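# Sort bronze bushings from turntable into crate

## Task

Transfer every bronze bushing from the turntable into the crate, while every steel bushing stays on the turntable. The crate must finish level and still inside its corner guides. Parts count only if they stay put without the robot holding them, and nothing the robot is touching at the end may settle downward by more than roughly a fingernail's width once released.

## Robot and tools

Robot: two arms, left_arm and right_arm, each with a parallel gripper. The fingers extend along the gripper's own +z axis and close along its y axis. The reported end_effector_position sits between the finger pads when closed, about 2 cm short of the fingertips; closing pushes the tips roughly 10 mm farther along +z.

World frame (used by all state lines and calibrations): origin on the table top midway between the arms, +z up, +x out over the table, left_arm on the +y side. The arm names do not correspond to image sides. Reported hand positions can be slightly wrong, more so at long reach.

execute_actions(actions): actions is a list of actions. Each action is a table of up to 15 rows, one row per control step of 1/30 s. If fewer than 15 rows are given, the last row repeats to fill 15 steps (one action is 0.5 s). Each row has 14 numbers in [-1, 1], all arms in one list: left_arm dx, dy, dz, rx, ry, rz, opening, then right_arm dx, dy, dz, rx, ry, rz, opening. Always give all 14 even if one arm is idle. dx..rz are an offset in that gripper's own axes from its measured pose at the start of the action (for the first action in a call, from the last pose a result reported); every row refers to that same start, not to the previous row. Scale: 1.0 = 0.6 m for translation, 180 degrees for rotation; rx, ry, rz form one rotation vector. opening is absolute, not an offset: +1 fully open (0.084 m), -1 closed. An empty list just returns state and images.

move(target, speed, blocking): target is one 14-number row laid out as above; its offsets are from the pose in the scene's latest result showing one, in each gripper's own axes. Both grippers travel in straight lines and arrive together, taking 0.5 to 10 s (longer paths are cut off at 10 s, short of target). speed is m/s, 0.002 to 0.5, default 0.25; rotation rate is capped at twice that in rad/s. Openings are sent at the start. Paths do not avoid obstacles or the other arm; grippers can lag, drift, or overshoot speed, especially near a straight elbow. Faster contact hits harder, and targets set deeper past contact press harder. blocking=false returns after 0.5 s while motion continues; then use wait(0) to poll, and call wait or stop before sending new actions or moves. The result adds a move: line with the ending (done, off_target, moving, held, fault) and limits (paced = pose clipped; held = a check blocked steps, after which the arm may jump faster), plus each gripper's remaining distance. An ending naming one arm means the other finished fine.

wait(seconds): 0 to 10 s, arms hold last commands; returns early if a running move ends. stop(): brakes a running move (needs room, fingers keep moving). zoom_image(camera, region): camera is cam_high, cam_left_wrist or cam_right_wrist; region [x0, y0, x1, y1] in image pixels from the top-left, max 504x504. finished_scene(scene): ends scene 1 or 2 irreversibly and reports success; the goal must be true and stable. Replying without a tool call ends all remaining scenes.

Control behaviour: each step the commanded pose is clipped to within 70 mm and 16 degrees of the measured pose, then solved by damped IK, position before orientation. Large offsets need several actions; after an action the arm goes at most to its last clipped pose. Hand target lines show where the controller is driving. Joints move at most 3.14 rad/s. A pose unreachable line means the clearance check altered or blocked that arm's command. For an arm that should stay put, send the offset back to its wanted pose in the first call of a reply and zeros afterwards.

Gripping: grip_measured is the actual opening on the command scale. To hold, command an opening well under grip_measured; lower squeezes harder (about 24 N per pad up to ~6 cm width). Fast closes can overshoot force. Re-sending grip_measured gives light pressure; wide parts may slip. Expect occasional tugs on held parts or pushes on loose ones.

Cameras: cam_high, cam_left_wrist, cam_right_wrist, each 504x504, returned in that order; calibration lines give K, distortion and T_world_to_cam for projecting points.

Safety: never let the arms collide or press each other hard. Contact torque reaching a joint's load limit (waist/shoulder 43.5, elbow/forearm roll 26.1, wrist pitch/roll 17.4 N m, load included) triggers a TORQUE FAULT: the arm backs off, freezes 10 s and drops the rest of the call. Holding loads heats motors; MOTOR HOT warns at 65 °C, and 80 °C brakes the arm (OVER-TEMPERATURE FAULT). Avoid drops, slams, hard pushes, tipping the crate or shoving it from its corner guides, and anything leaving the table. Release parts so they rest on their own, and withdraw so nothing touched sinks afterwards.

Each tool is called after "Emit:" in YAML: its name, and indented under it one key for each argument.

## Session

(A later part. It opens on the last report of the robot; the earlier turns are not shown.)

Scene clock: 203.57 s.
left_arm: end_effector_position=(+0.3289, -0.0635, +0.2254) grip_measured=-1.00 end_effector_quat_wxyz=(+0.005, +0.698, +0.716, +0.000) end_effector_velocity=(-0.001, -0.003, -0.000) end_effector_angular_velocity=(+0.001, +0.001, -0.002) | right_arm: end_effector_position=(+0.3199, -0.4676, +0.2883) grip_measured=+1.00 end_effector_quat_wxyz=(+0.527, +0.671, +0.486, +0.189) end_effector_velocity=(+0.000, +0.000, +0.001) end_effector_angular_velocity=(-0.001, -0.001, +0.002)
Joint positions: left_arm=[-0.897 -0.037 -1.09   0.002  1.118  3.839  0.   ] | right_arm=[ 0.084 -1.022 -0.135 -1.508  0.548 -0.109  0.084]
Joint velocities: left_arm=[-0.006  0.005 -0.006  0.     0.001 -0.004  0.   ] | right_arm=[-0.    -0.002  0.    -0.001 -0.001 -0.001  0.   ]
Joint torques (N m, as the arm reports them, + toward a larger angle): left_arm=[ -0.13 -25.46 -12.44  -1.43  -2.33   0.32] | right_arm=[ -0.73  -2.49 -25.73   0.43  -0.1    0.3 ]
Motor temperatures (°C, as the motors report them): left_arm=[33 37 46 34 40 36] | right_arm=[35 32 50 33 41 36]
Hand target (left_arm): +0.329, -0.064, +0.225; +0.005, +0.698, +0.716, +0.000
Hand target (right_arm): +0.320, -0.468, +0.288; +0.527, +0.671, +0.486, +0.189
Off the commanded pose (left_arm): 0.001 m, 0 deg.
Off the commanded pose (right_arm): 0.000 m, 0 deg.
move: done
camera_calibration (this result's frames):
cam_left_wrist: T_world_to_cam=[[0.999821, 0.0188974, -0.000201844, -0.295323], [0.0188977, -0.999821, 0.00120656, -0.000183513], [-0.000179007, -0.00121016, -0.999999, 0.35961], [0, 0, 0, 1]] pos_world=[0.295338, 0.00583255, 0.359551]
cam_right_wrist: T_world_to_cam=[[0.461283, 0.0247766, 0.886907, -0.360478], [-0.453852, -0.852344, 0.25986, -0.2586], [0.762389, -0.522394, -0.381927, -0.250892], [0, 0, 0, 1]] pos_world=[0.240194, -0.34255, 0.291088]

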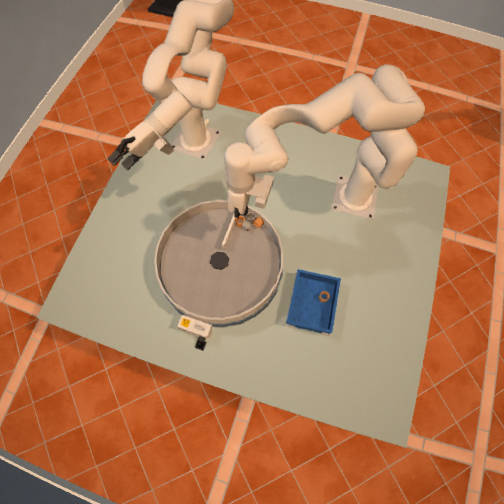

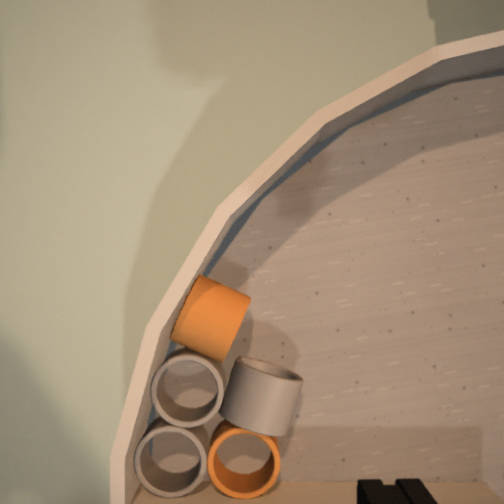

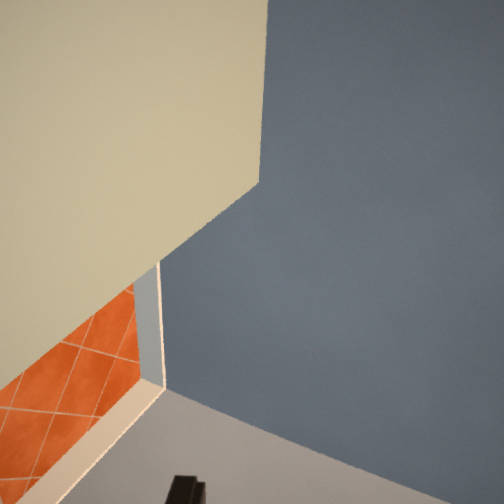

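Emit:
move:
  target: [-0.041,-0.06,0.16,0,0,0,-1,0,0,0,0,0,0,1]
  speed: 0.15

Emit:
move:
  target: [0,0,0.055,0,0,0,-1,0,0,0,0,0,0,1]
  speed: 0.05

Emit:
move:
  target: [0.01,0.09,0,0,0,0,-1,0,0,0,0,0,0,1]
  speed: 0.08

Emit:
move:
  target: [0,-0.008,-0.06,0,0,0,0.7,0,0,0,0,0,0,1]
  speed: 0.15

Emit:
move:
  target: [0,0,0.09,0,0,0,0.7,0,0,0,0,0,0,1]
  speed: 0.12

Emit:
move:
  target: [0,0,0,0,0,0,-1,0,0,0,0,0,0,1]

Emit:
move:
  target: [0,0,-0.2,0,0,0,-1,0,0,0,0,0,0,1]
  speed: 0.15

Scene clock: 215.33 s.
left_arm: end_effector_position=(+0.2945, -0.0900, +0.1300) grip_measured=-1.00 end_effector_quat_wxyz=(+0.005, +0.698, +0.716, +0.000) end_effector_velocity=(-0.002, +0.001, -0.004) end_effector_angular_velocity=(+0.005, +0.003, -0.001) | right_arm: end_effector_position=(+0.3199, -0.4676, +0.2883) grip_measured=+1.00 end_effector_quat_wxyz=(+0.527, +0.671, +0.486, +0.189) end_effector_velocity=(-0.000, -0.000, -0.001) end_effector_angular_velocity=(+0.000, +0.001, -0.002)
Joint positions: left_arm=[-0.991  0.076 -0.932  0.003  0.846  3.744  0.   ] | right_arm=[ 0.084 -1.022 -0.135 -1.508  0.548 -0.109  0.084]
Joint velocities: left_arm=[-0.003  0.005  0.005  0.    -0.004 -0.003  0.   ] | right_arm=[ 0.     0.     0.001  0.002  0.002 -0.001  0.   ]
Joint torques (N m, as the arm reports them, + toward a larger angle): left_arm=[ -0.11 -26.49 -11.51  -1.14  -2.25   0.16] | right_arm=[ -0.7   -2.58 -25.66   0.33   0.     0.27]
Motor temperatures (°C, as the motors report them): left_arm=[33 37 47 34 40 36] | right_arm=[35 32 50 33 41 36]
Hand target (left_arm): +0.294, -0.090, +0.129; +0.005, +0.698, +0.716, +0.000
Hand target (right_arm): +0.320, -0.468, +0.288; +0.527, +0.671, +0.486, +0.189
Off the commanded pose (left_arm): 0.001 m, 0 deg.
Off the commanded pose (right_arm): 0.000 m, 0 deg.
move: done
camera_calibration (this result's frames):
cam_left_wrist: T_world_to_cam=[[0.999825, 0.0186929, 0.000218238, -0.260499], [0.0186923, -0.999823, 0.00235624, -0.0260172], [0.000262244, -0.00235175, -0.999997, 0.263885], [0, 0, 0, 1]] pos_world=[0.26087, -0.0205226, 0.264003]
cam_right_wrist: T_world_to_cam=[[0.461282, 0.0247765, 0.886907, -0.360479], [-0.453852, -0.852345, 0.25986, -0.2586], [0.762389, -0.522394, -0.381927, -0.250892], [0, 0, 0, 1]] pos_world=[0.240194, -0.34255, 0.291088]

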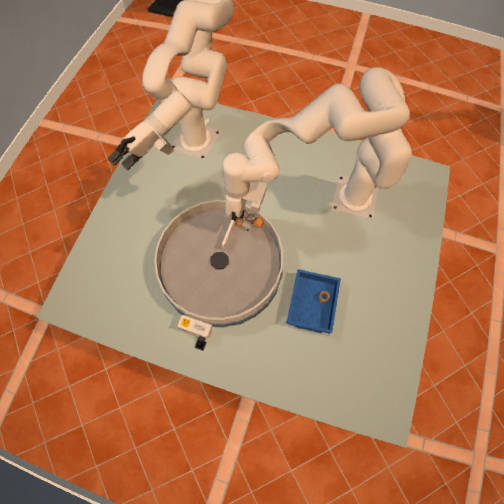

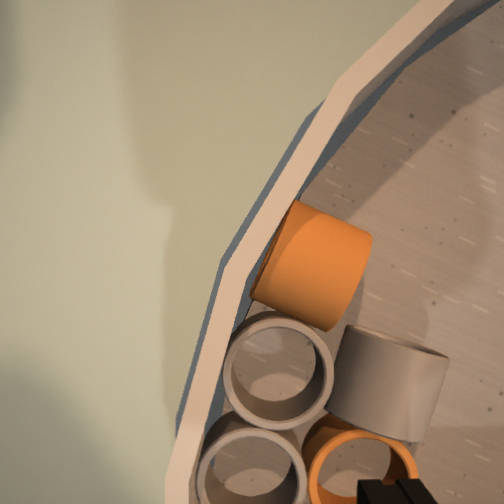

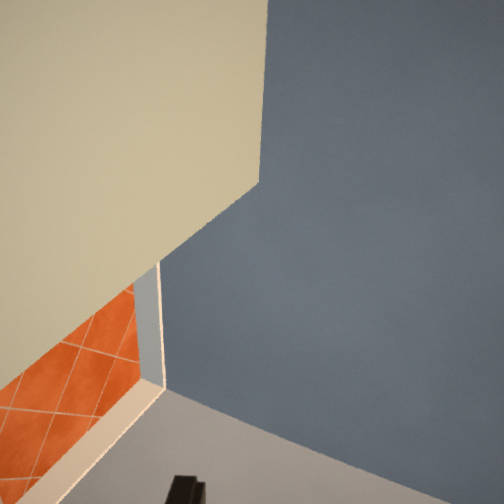

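Scene clock: 216.30 s.
left_arm: end_effector_position=(+0.3019, -0.1000, +0.1165) grip_measured=-1.00 end_effector_quat_wxyz=(+0.027, +0.698, +0.716, -0.004) end_effector_velocity=(+0.000, -0.001, -0.000) end_effector_angular_velocity=(-0.004, -0.003, -0.001) | right_arm: end_effector_position=(+0.3199, -0.4676, +0.2883) grip_measured=+1.00 end_effector_quat_wxyz=(+0.527, +0.671, +0.486, +0.189) end_effector_velocity=(-0.000, +0.000, -0.001) end_effector_angular_velocity=(+0.001, +0.002, -0.000)
Joint positions: left_arm=[-0.99   0.111 -0.92   0.003  0.755  3.744  0.   ] | right_arm=[ 0.084 -1.022 -0.135 -1.508  0.548 -0.109  0.084]
Joint velocities: left_arm=[-0.001 -0.     0.003  0.    -0.007 -0.     0.   ] | right_arm=[-0.     0.001  0.001  0.    -0.     0.     0.   ]
Joint torques (N m, as the arm reports them, + toward a larger angle): left_arm=[-0.69 12.7   3.29 -1.42 -1.28  0.18] | right_arm=[ -0.53  -2.44 -25.54   0.46   0.01   0.28]
Motor temperatures (°C, as the motors report them): left_arm=[33 37 47 34 40 36] | right_arm=[35 32 50 33 41 36]
Hand target (left_arm): +0.294, -0.090, +0.098; +0.005, +0.698, +0.716, +0.000
Hand target (right_arm): +0.320, -0.468, +0.288; +0.527, +0.671, +0.486, +0.189
Off the commanded pose (left_arm): 0.023 m, 2 deg.
Off the commanded pose (right_arm): 0.000 m, 0 deg.
move: off_target (left_arm)
camera_calibration (this result's frames):
cam_left_wrist: T_world_to_cam=[[0.9995, 0.0191579, 0.0251691, -0.270437], [0.0181952, -0.999114, 0.0379366, -0.0399717], [0.0258736, -0.0374596, -0.998963, 0.239024], [0, 0, 0, 1]] pos_world=[0.264844, -0.0258016, 0.247099]
cam_right_wrist: T_world_to_cam=[[0.461283, 0.0247766, 0.886907, -0.360478], [-0.453852, -0.852344, 0.25986, -0.2586], [0.762389, -0.522394, -0.381927, -0.250892], [0, 0, 0, 1]] pos_world=[0.240194, -0.34255, 0.291088]

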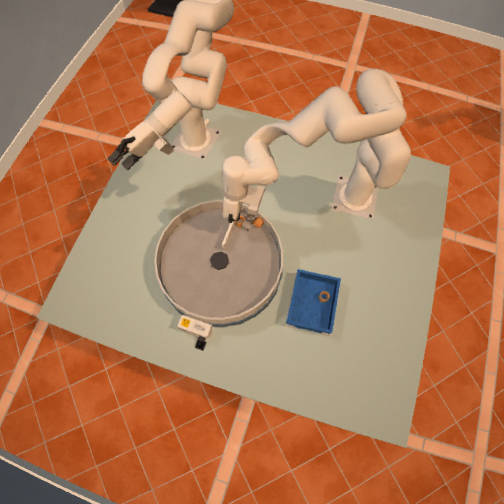

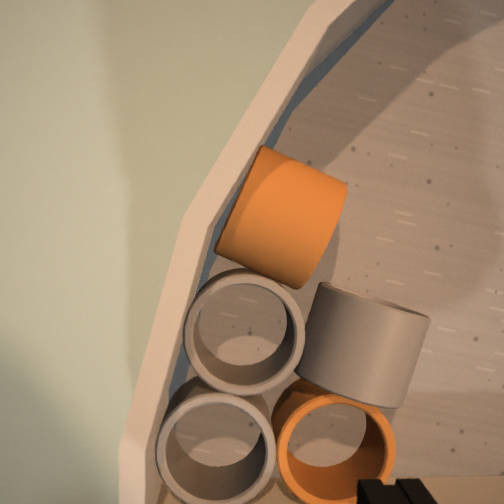

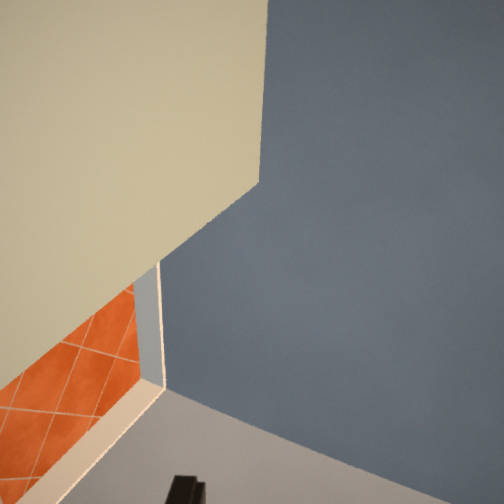

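Scene clock: 217.37 s.
left_arm: end_effector_position=(+0.3553, -0.0924, +0.1178) grip_measured=-1.00 end_effector_quat_wxyz=(+0.026, +0.698, +0.716, -0.003) end_effector_velocity=(+0.002, -0.001, +0.000) end_effector_angular_velocity=(-0.001, -0.001, -0.002) | right_arm: end_effector_position=(+0.3199, -0.4676, +0.2883) grip_measured=+1.00 end_effector_quat_wxyz=(+0.527, +0.671, +0.486, +0.189) end_effector_velocity=(-0.000, -0.000, +0.000) end_effector_angular_velocity=(-0.000, -0.001, -0.000)
Joint positions: left_arm=[-0.894  0.193 -1.032 -0.004  0.787  3.846  0.   ] | right_arm=[ 0.084 -1.022 -0.135 -1.508  0.548 -0.109  0.084]
Joint velocities: left_arm=[ 0.002  0.004 -0.007 -0.     0.002  0.004  0.   ] | right_arm=[-0.    -0.001  0.    -0.001  0.     0.001  0.   ]
Joint torques (N m, as the arm reports them, + toward a larger angle): left_arm=[  2.96 -10.94  -4.26  -0.25  -0.85  -0.05] | right_arm=[ -0.7   -2.73 -25.6    0.4   -0.03   0.3 ]
Motor temperatures (°C, as the motors report them): left_arm=[33 37 46 34 40 36] | right_arm=[35 32 50 33 41 36]
Hand target (left_arm): +0.356, -0.093, +0.118; +0.027, +0.698, +0.716, -0.004
Hand target (right_arm): +0.320, -0.468, +0.288; +0.527, +0.671, +0.486, +0.189
Off the commanded pose (left_arm): 0.000 m, 0 deg.
Off the commanded pose (right_arm): 0.000 m, 0 deg.
move: done
camera_calibration (this result's frames):
cam_left_wrist: T_world_to_cam=[[0.999511, 0.0190579, 0.0247913, -0.323977], [0.0181274, -0.999142, 0.0372329, -0.0333129], [0.0254796, -0.0367653, -0.998999, 0.239448], [0, 0, 0, 1]] pos_world=[0.318322, -0.0183066, 0.24848]
cam_right_wrist: T_world_to_cam=[[0.461283, 0.0247767, 0.886907, -0.360478], [-0.453852, -0.852344, 0.259861, -0.2586], [0.762389, -0.522394, -0.381927, -0.250892], [0, 0, 0, 1]] pos_world=[0.240194, -0.34255, 0.291088]

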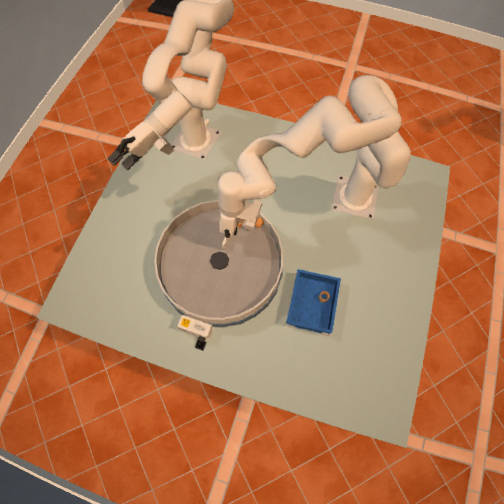

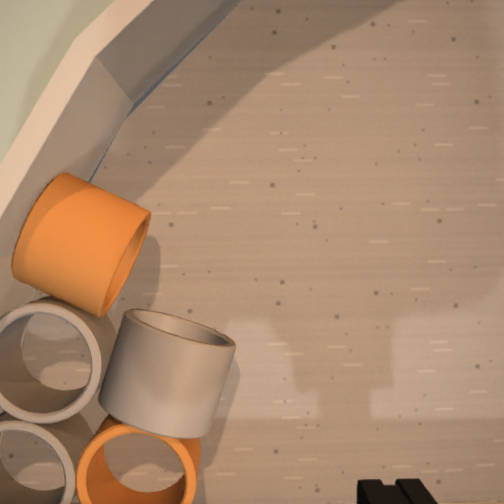

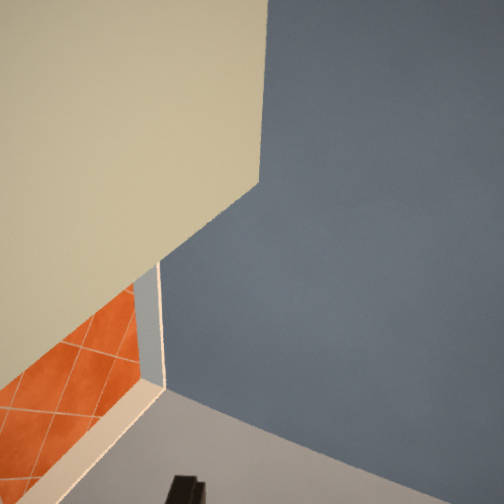

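Scene clock: 218.20 s.
left_arm: end_effector_position=(+0.3491, -0.0906, +0.1528) grip_measured=+0.70 end_effector_quat_wxyz=(+0.025, +0.698, +0.716, -0.003) end_effector_velocity=(+0.001, -0.002, +0.005) end_effector_angular_velocity=(-0.006, -0.005, +0.001) | right_arm: end_effector_position=(+0.3199, -0.4676, +0.2883) grip_measured=+1.00 end_effector_quat_wxyz=(+0.527, +0.671, +0.486, +0.189) end_effector_velocity=(+0.000, +0.000, -0.000) end_effector_angular_velocity=(-0.000, +0.000, +0.002)
Joint positions: left_arm=[-0.901  0.123 -1.052 -0.003  0.878  3.838  0.073] | right_arm=[ 0.084 -1.022 -0.135 -1.508  0.548 -0.109  0.084]
Joint velocities: left_arm=[-0.    -0.005 -0.006 -0.     0.003 -0.001  0.   ] | right_arm=[-0.     0.     0.    -0.001 -0.002  0.     0.   ]
Joint torques (N m, as the arm reports them, + toward a larger angle): left_arm=[  0.82 -28.99 -11.77  -1.4   -2.27   0.47] | right_arm=[ -0.74  -3.01 -25.52   0.31   0.03   0.15]
Motor temperatures (°C, as the motors report them): left_arm=[33 37 46 34 40 36] | right_arm=[35 32 50 33 41 36]
Hand target (left_arm): +0.349, -0.091, +0.154; +0.026, +0.698, +0.716, -0.003
Hand target (right_arm): +0.320, -0.468, +0.288; +0.527, +0.671, +0.486, +0.189
Off the commanded pose (left_arm): 0.001 m, 0 deg.
Off the commanded pose (right_arm): 0.000 m, 0 deg.
move: done
camera_calibration (this result's frames):
cam_left_wrist: T_world_to_cam=[[0.999532, 0.0191422, 0.0238808, -0.318544], [0.0182751, -0.999184, 0.036012, -0.0326105], [0.0245507, -0.0355587, -0.999066, 0.275072], [0, 0, 0, 1]] pos_world=[0.312238, -0.0167051, 0.283596]
cam_right_wrist: T_world_to_cam=[[0.461283, 0.0247767, 0.886907, -0.360478], [-0.453852, -0.852345, 0.259861, -0.2586], [0.762389, -0.522393, -0.381927, -0.250892], [0, 0, 0, 1]] pos_world=[0.240194, -0.34255, 0.291088]

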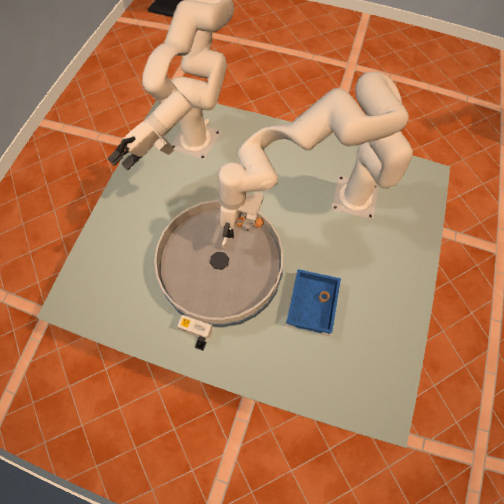

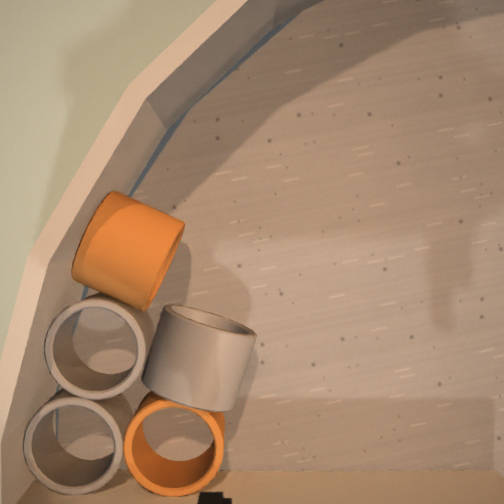

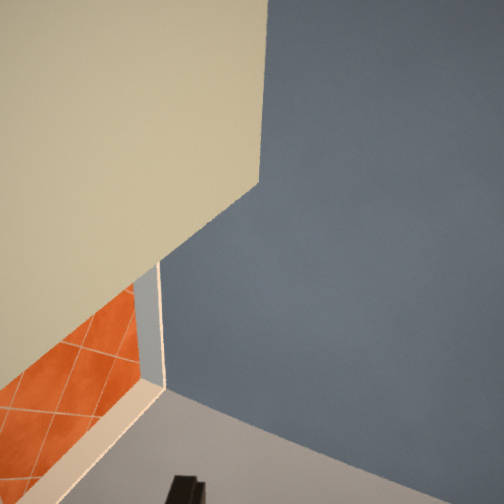

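Scene clock: 219.03 s.
left_arm: end_effector_position=(+0.3552, -0.0979, +0.1115) grip_measured=+0.72 end_effector_quat_wxyz=(+0.038, +0.697, +0.716, -0.005) end_effector_velocity=(-0.000, -0.000, +0.001) end_effector_angular_velocity=(-0.005, -0.006, +0.000) | right_arm: end_effector_position=(+0.3199, -0.4676, +0.2883) grip_measured=+1.00 end_effector_quat_wxyz=(+0.527, +0.671, +0.486, +0.189) end_effector_velocity=(+0.000, +0.000, -0.000) end_effector_angular_velocity=(+0.000, +0.000, -0.000)
Joint positions: left_arm=[-0.901  0.202 -1.017 -0.004  0.737  3.839  0.074] | right_arm=[ 0.084 -1.022 -0.135 -1.508  0.548 -0.109  0.084]
Joint velocities: left_arm=[-0.001 -0.005  0.006  0.002 -0.009 -0.003 -0.   ] | right_arm=[ 0.     0.001 -0.     0.001 -0.     0.     0.   ]
Joint torques (N m, as the arm reports them, + toward a larger angle): left_arm=[-0.47  4.93  0.07 -0.59 -2.88 -0.23] | right_arm=[ -0.91  -2.64 -25.33   0.46  -0.02   0.37]
Motor temperatures (°C, as the motors report them): left_arm=[33 37 46 34 40 36] | right_arm=[35 32 50 33 41 36]
Hand target (left_arm): +0.351, -0.093, +0.099; +0.025, +0.698, +0.716, -0.003
Hand target (right_arm): +0.320, -0.468, +0.288; +0.527, +0.671, +0.486, +0.189
Off the commanded pose (left_arm): 0.014 m, 1 deg.
Off the commanded pose (right_arm): 0.000 m, 0 deg.
move: off_target (left_arm)
camera_calibration (this result's frames):
cam_left_wrist: T_world_to_cam=[[0.99899, 0.0196578, 0.0403956, -0.325166], [0.0173774, -0.998277, 0.0560458, -0.0403501], [0.0414277, -0.0552872, -0.997611, 0.225304], [0, 0, 0, 1]] pos_world=[0.316205, -0.0214321, 0.240163]
cam_right_wrist: T_world_to_cam=[[0.461283, 0.0247767, 0.886907, -0.360478], [-0.453852, -0.852344, 0.25986, -0.2586], [0.762389, -0.522394, -0.381927, -0.250893], [0, 0, 0, 1]] pos_world=[0.240194, -0.34255, 0.291088]

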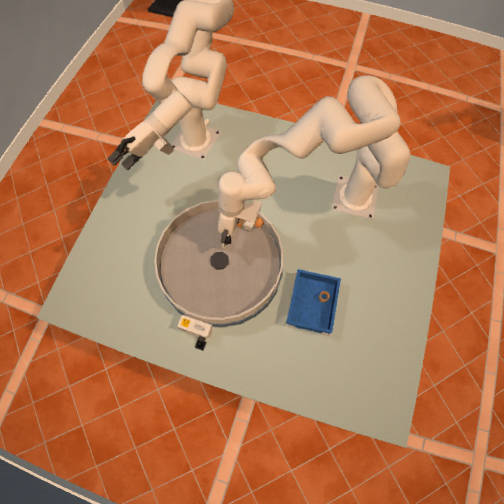

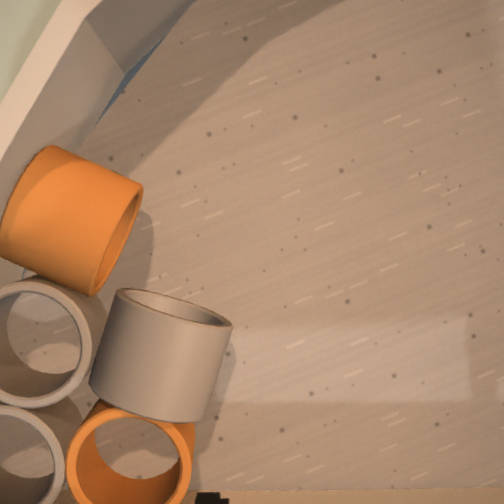

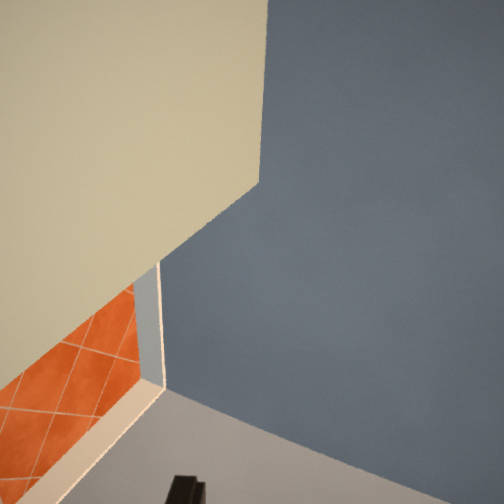

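Scene clock: 220.10 s.
left_arm: end_effector_position=(+0.3578, -0.1006, +0.1176) grip_measured=-1.00 end_effector_quat_wxyz=(+0.045, +0.697, +0.715, -0.005) end_effector_velocity=(-0.000, +0.001, -0.001) end_effector_angular_velocity=(+0.002, +0.003, +0.001) | right_arm: end_effector_position=(+0.3199, -0.4676, +0.2883) grip_measured=+1.00 end_effector_quat_wxyz=(+0.527, +0.671, +0.486, +0.189) end_effector_velocity=(+0.000, +0.000, -0.000) end_effector_angular_velocity=(-0.001, +0.002, +0.001)
Joint positions: left_arm=[-0.901  0.195 -1.023 -0.004  0.737  3.839  0.   ] | right_arm=[ 0.084 -1.022 -0.135 -1.508  0.548 -0.109  0.084]
Joint velocities: left_arm=[ 0.001  0.001 -0.    -0.001  0.003  0.     0.   ] | right_arm=[-0.     0.001 -0.    -0.    -0.    -0.001  0.   ]
Joint torques (N m, as the arm reports them, + toward a larger angle): left_arm=[ 3.   -4.02 -1.22 -0.64  0.08  0.35] | right_arm=[ -0.53  -2.46 -25.69   0.37  -0.12   0.24]
Motor temperatures (°C, as the motors report them): left_arm=[33 37 45 34 40 36] | right_arm=[35 32 50 33 41 36]
Hand target (left_arm): +0.355, -0.098, +0.112; +0.038, +0.697, +0.716, -0.005
Hand target (right_arm): +0.320, -0.468, +0.288; +0.527, +0.671, +0.486, +0.189
Off the commanded pose (left_arm): 0.007 m, 1 deg.
Off the commanded pose (right_arm): 0.000 m, 0 deg.
move: off_target (left_arm)
camera_calibration (this result's frames):
cam_left_wrist: T_world_to_cam=[[0.99858, 0.0201465, 0.0493113, -0.328782], [0.0168552, -0.997659, 0.0662742, -0.0444029], [0.050531, -0.0653489, -0.996582, 0.226755], [0, 0, 0, 1]] pos_world=[0.317605, -0.022857, 0.245136]
cam_right_wrist: T_world_to_cam=[[0.461283, 0.0247766, 0.886907, -0.360479], [-0.453852, -0.852344, 0.259861, -0.2586], [0.762389, -0.522394, -0.381927, -0.250893], [0, 0, 0, 1]] pos_world=[0.240194, -0.34255, 0.291088]

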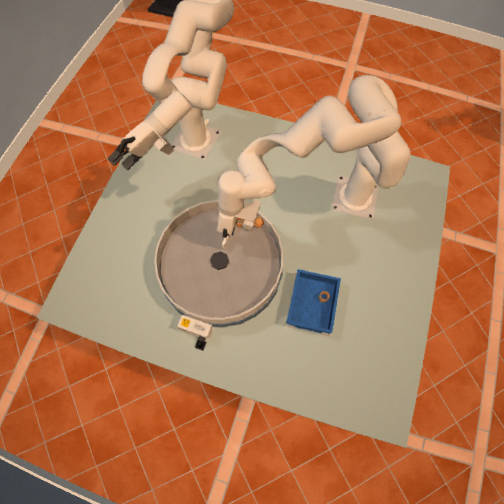

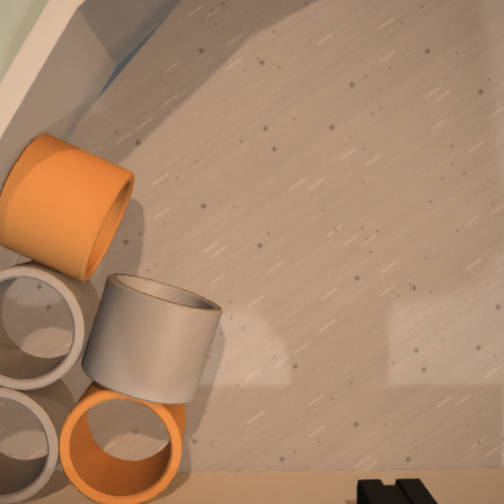

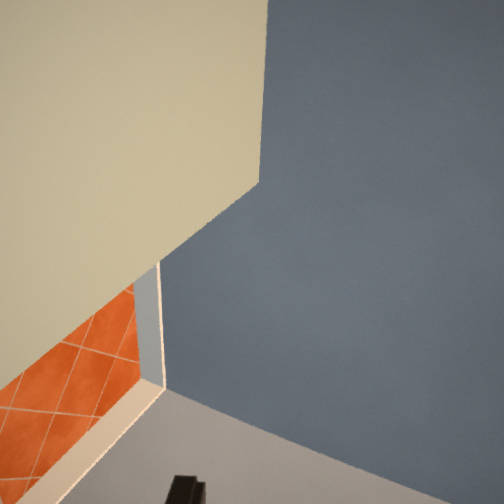

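Scene clock: 221.33 s.
left_arm: end_effector_position=(+0.3507, -0.0917, +0.2361) grip_measured=-1.00 end_effector_quat_wxyz=(+0.044, +0.697, +0.716, -0.005) end_effector_velocity=(+0.001, -0.000, +0.005) end_effector_angular_velocity=(-0.003, -0.003, +0.001) | right_arm: end_effector_position=(+0.3199, -0.4676, +0.2883) grip_measured=+1.00 end_effector_quat_wxyz=(+0.527, +0.671, +0.486, +0.189) end_effector_velocity=(+0.000, -0.000, -0.000) end_effector_angular_velocity=(-0.003, +0.001, -0.000)
Joint positions: left_arm=[-0.9    0.013 -1.158 -0.003  1.055  3.838  0.   ] | right_arm=[ 0.084 -1.022 -0.135 -1.508  0.548 -0.109  0.084]
Joint velocities: left_arm=[ 0.001 -0.004 -0.008  0.     0.008 -0.     0.   ] | right_arm=[ 0.     0.001 -0.    -0.003  0.002  0.     0.   ]
Joint torques (N m, as the arm reports them, + toward a larger angle): left_arm=[  0.41 -27.2  -12.77  -1.03  -2.36   0.05] | right_arm=[ -0.37  -2.62 -25.68   0.33   0.01   0.3 ]
Motor temperatures (°C, as the motors report them): left_arm=[33 37 45 34 40 36] | right_arm=[35 32 50 33 41 36]
Hand target (left_arm): +0.351, -0.092, +0.237; +0.045, +0.697, +0.716, -0.005
Hand target (right_arm): +0.320, -0.468, +0.288; +0.527, +0.671, +0.486, +0.189
Off the commanded pose (left_arm): 0.001 m, 0 deg.
Off the commanded pose (right_arm): 0.000 m, 0 deg.
move: done
camera_calibration (this result's frames):
cam_left_wrist: T_world_to_cam=[[0.99861, 0.0205086, 0.0485597, -0.327513], [0.0173337, -0.99774, 0.0649236, -0.0430432], [0.0497814, -0.0639916, -0.996708, 0.346261], [0, 0, 0, 1]] pos_world=[0.310566, -0.0140712, 0.36382]
cam_right_wrist: T_world_to_cam=[[0.461283, 0.0247766, 0.886907, -0.360479], [-0.453852, -0.852344, 0.259861, -0.2586], [0.762389, -0.522394, -0.381927, -0.250893], [0, 0, 0, 1]] pos_world=[0.240194, -0.34255, 0.291088]

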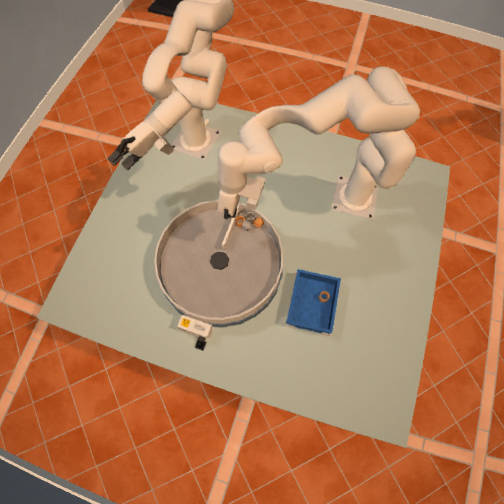

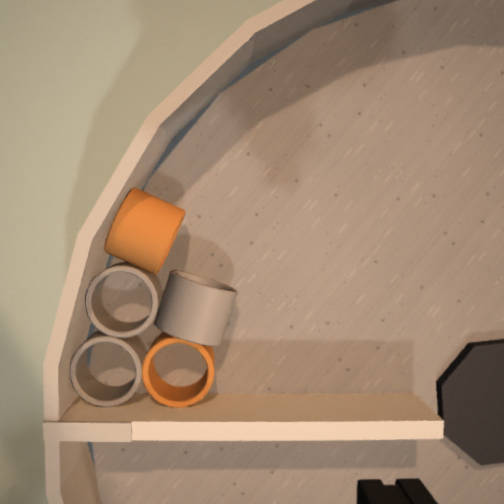

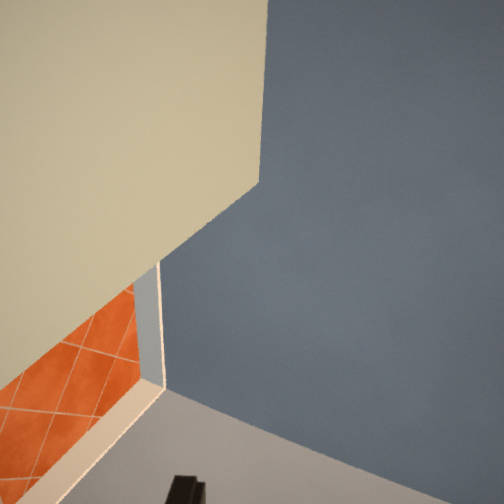

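Emit:
move:
  target: [0.04,-0.1,0.17,0.016,0.02,0,-1,0,0,0,0,0,0,1]
  speed: 0.15

Scene clock: 227.13 s.
left_arm: end_effector_position=(+0.2964, -0.0769, +0.1301) grip_measured=-1.00 end_effector_quat_wxyz=(+0.005, +0.698, +0.716, -0.001) end_effector_velocity=(-0.002, +0.001, -0.004) end_effector_angular_velocity=(+0.004, +0.003, +0.000) | right_arm: end_effector_position=(+0.3199, -0.4676, +0.2883) grip_measured=+1.00 end_effector_quat_wxyz=(+0.527, +0.671, +0.486, +0.189) end_effector_velocity=(+0.000, +0.000, -0.000) end_effector_angular_velocity=(+0.002, +0.001, -0.000)
Joint positions: left_arm=[-0.969  0.046 -0.896 -0.001  0.839  3.768  0.   ] | right_arm=[ 0.084 -1.022 -0.135 -1.508  0.548 -0.109  0.084]
Joint velocities: left_arm=[-0.001  0.003  0.007  0.    -0.004 -0.002  0.   ] | right_arm=[ 0.     0.001 -0.     0.002 -0.001  0.     0.   ]
Joint torques (N m, as the arm reports them, + toward a larger angle): left_arm=[  0.81 -25.62 -11.36  -0.85  -1.87   0.14] | right_arm=[ -0.7   -2.26 -25.6    0.33   0.07   0.31]
Motor temperatures (°C, as the motors report them): left_arm=[33 37 46 34 40 36] | right_arm=[35 32 50 33 41 36]
Hand target (left_arm): +0.296, -0.077, +0.130; +0.004, +0.698, +0.716, -0.001
Hand target (right_arm): +0.320, -0.468, +0.288; +0.527, +0.671, +0.486, +0.189
Off the commanded pose (left_arm): 0.001 m, 0 deg.
Off the commanded pose (right_arm): 0.000 m, 0 deg.
move: done
camera_calibration (this result's frames):
cam_left_wrist: T_world_to_cam=[[0.999823, 0.0187315, -0.00147814, -0.26242], [0.0187369, -0.999818, 0.0036889, -0.0131233], [-0.00140877, -0.00371594, -0.999992, 0.264498], [0, 0, 0, 1]] pos_world=[0.262992, -0.00722254, 0.264156]
cam_right_wrist: T_world_to_cam=[[0.461283, 0.0247765, 0.886907, -0.360479], [-0.453852, -0.852344, 0.259861, -0.2586], [0.762389, -0.522394, -0.381927, -0.250893], [0, 0, 0, 1]] pos_world=[0.240194, -0.34255, 0.291088]

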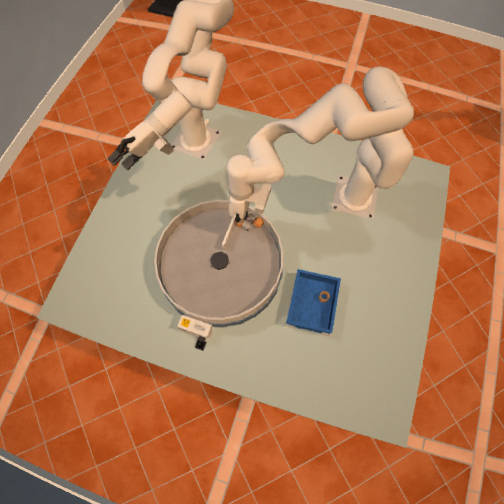

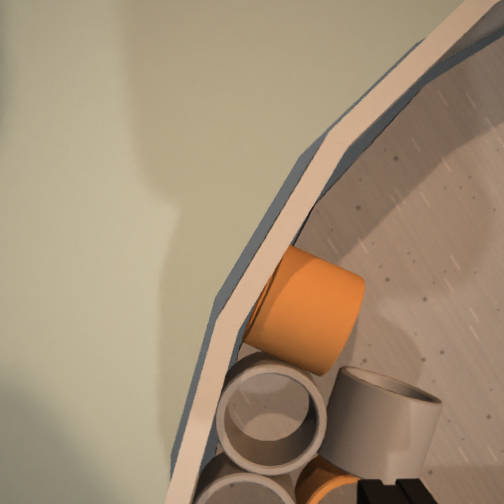

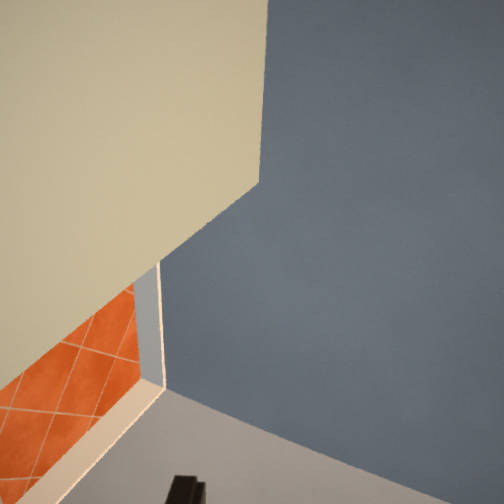

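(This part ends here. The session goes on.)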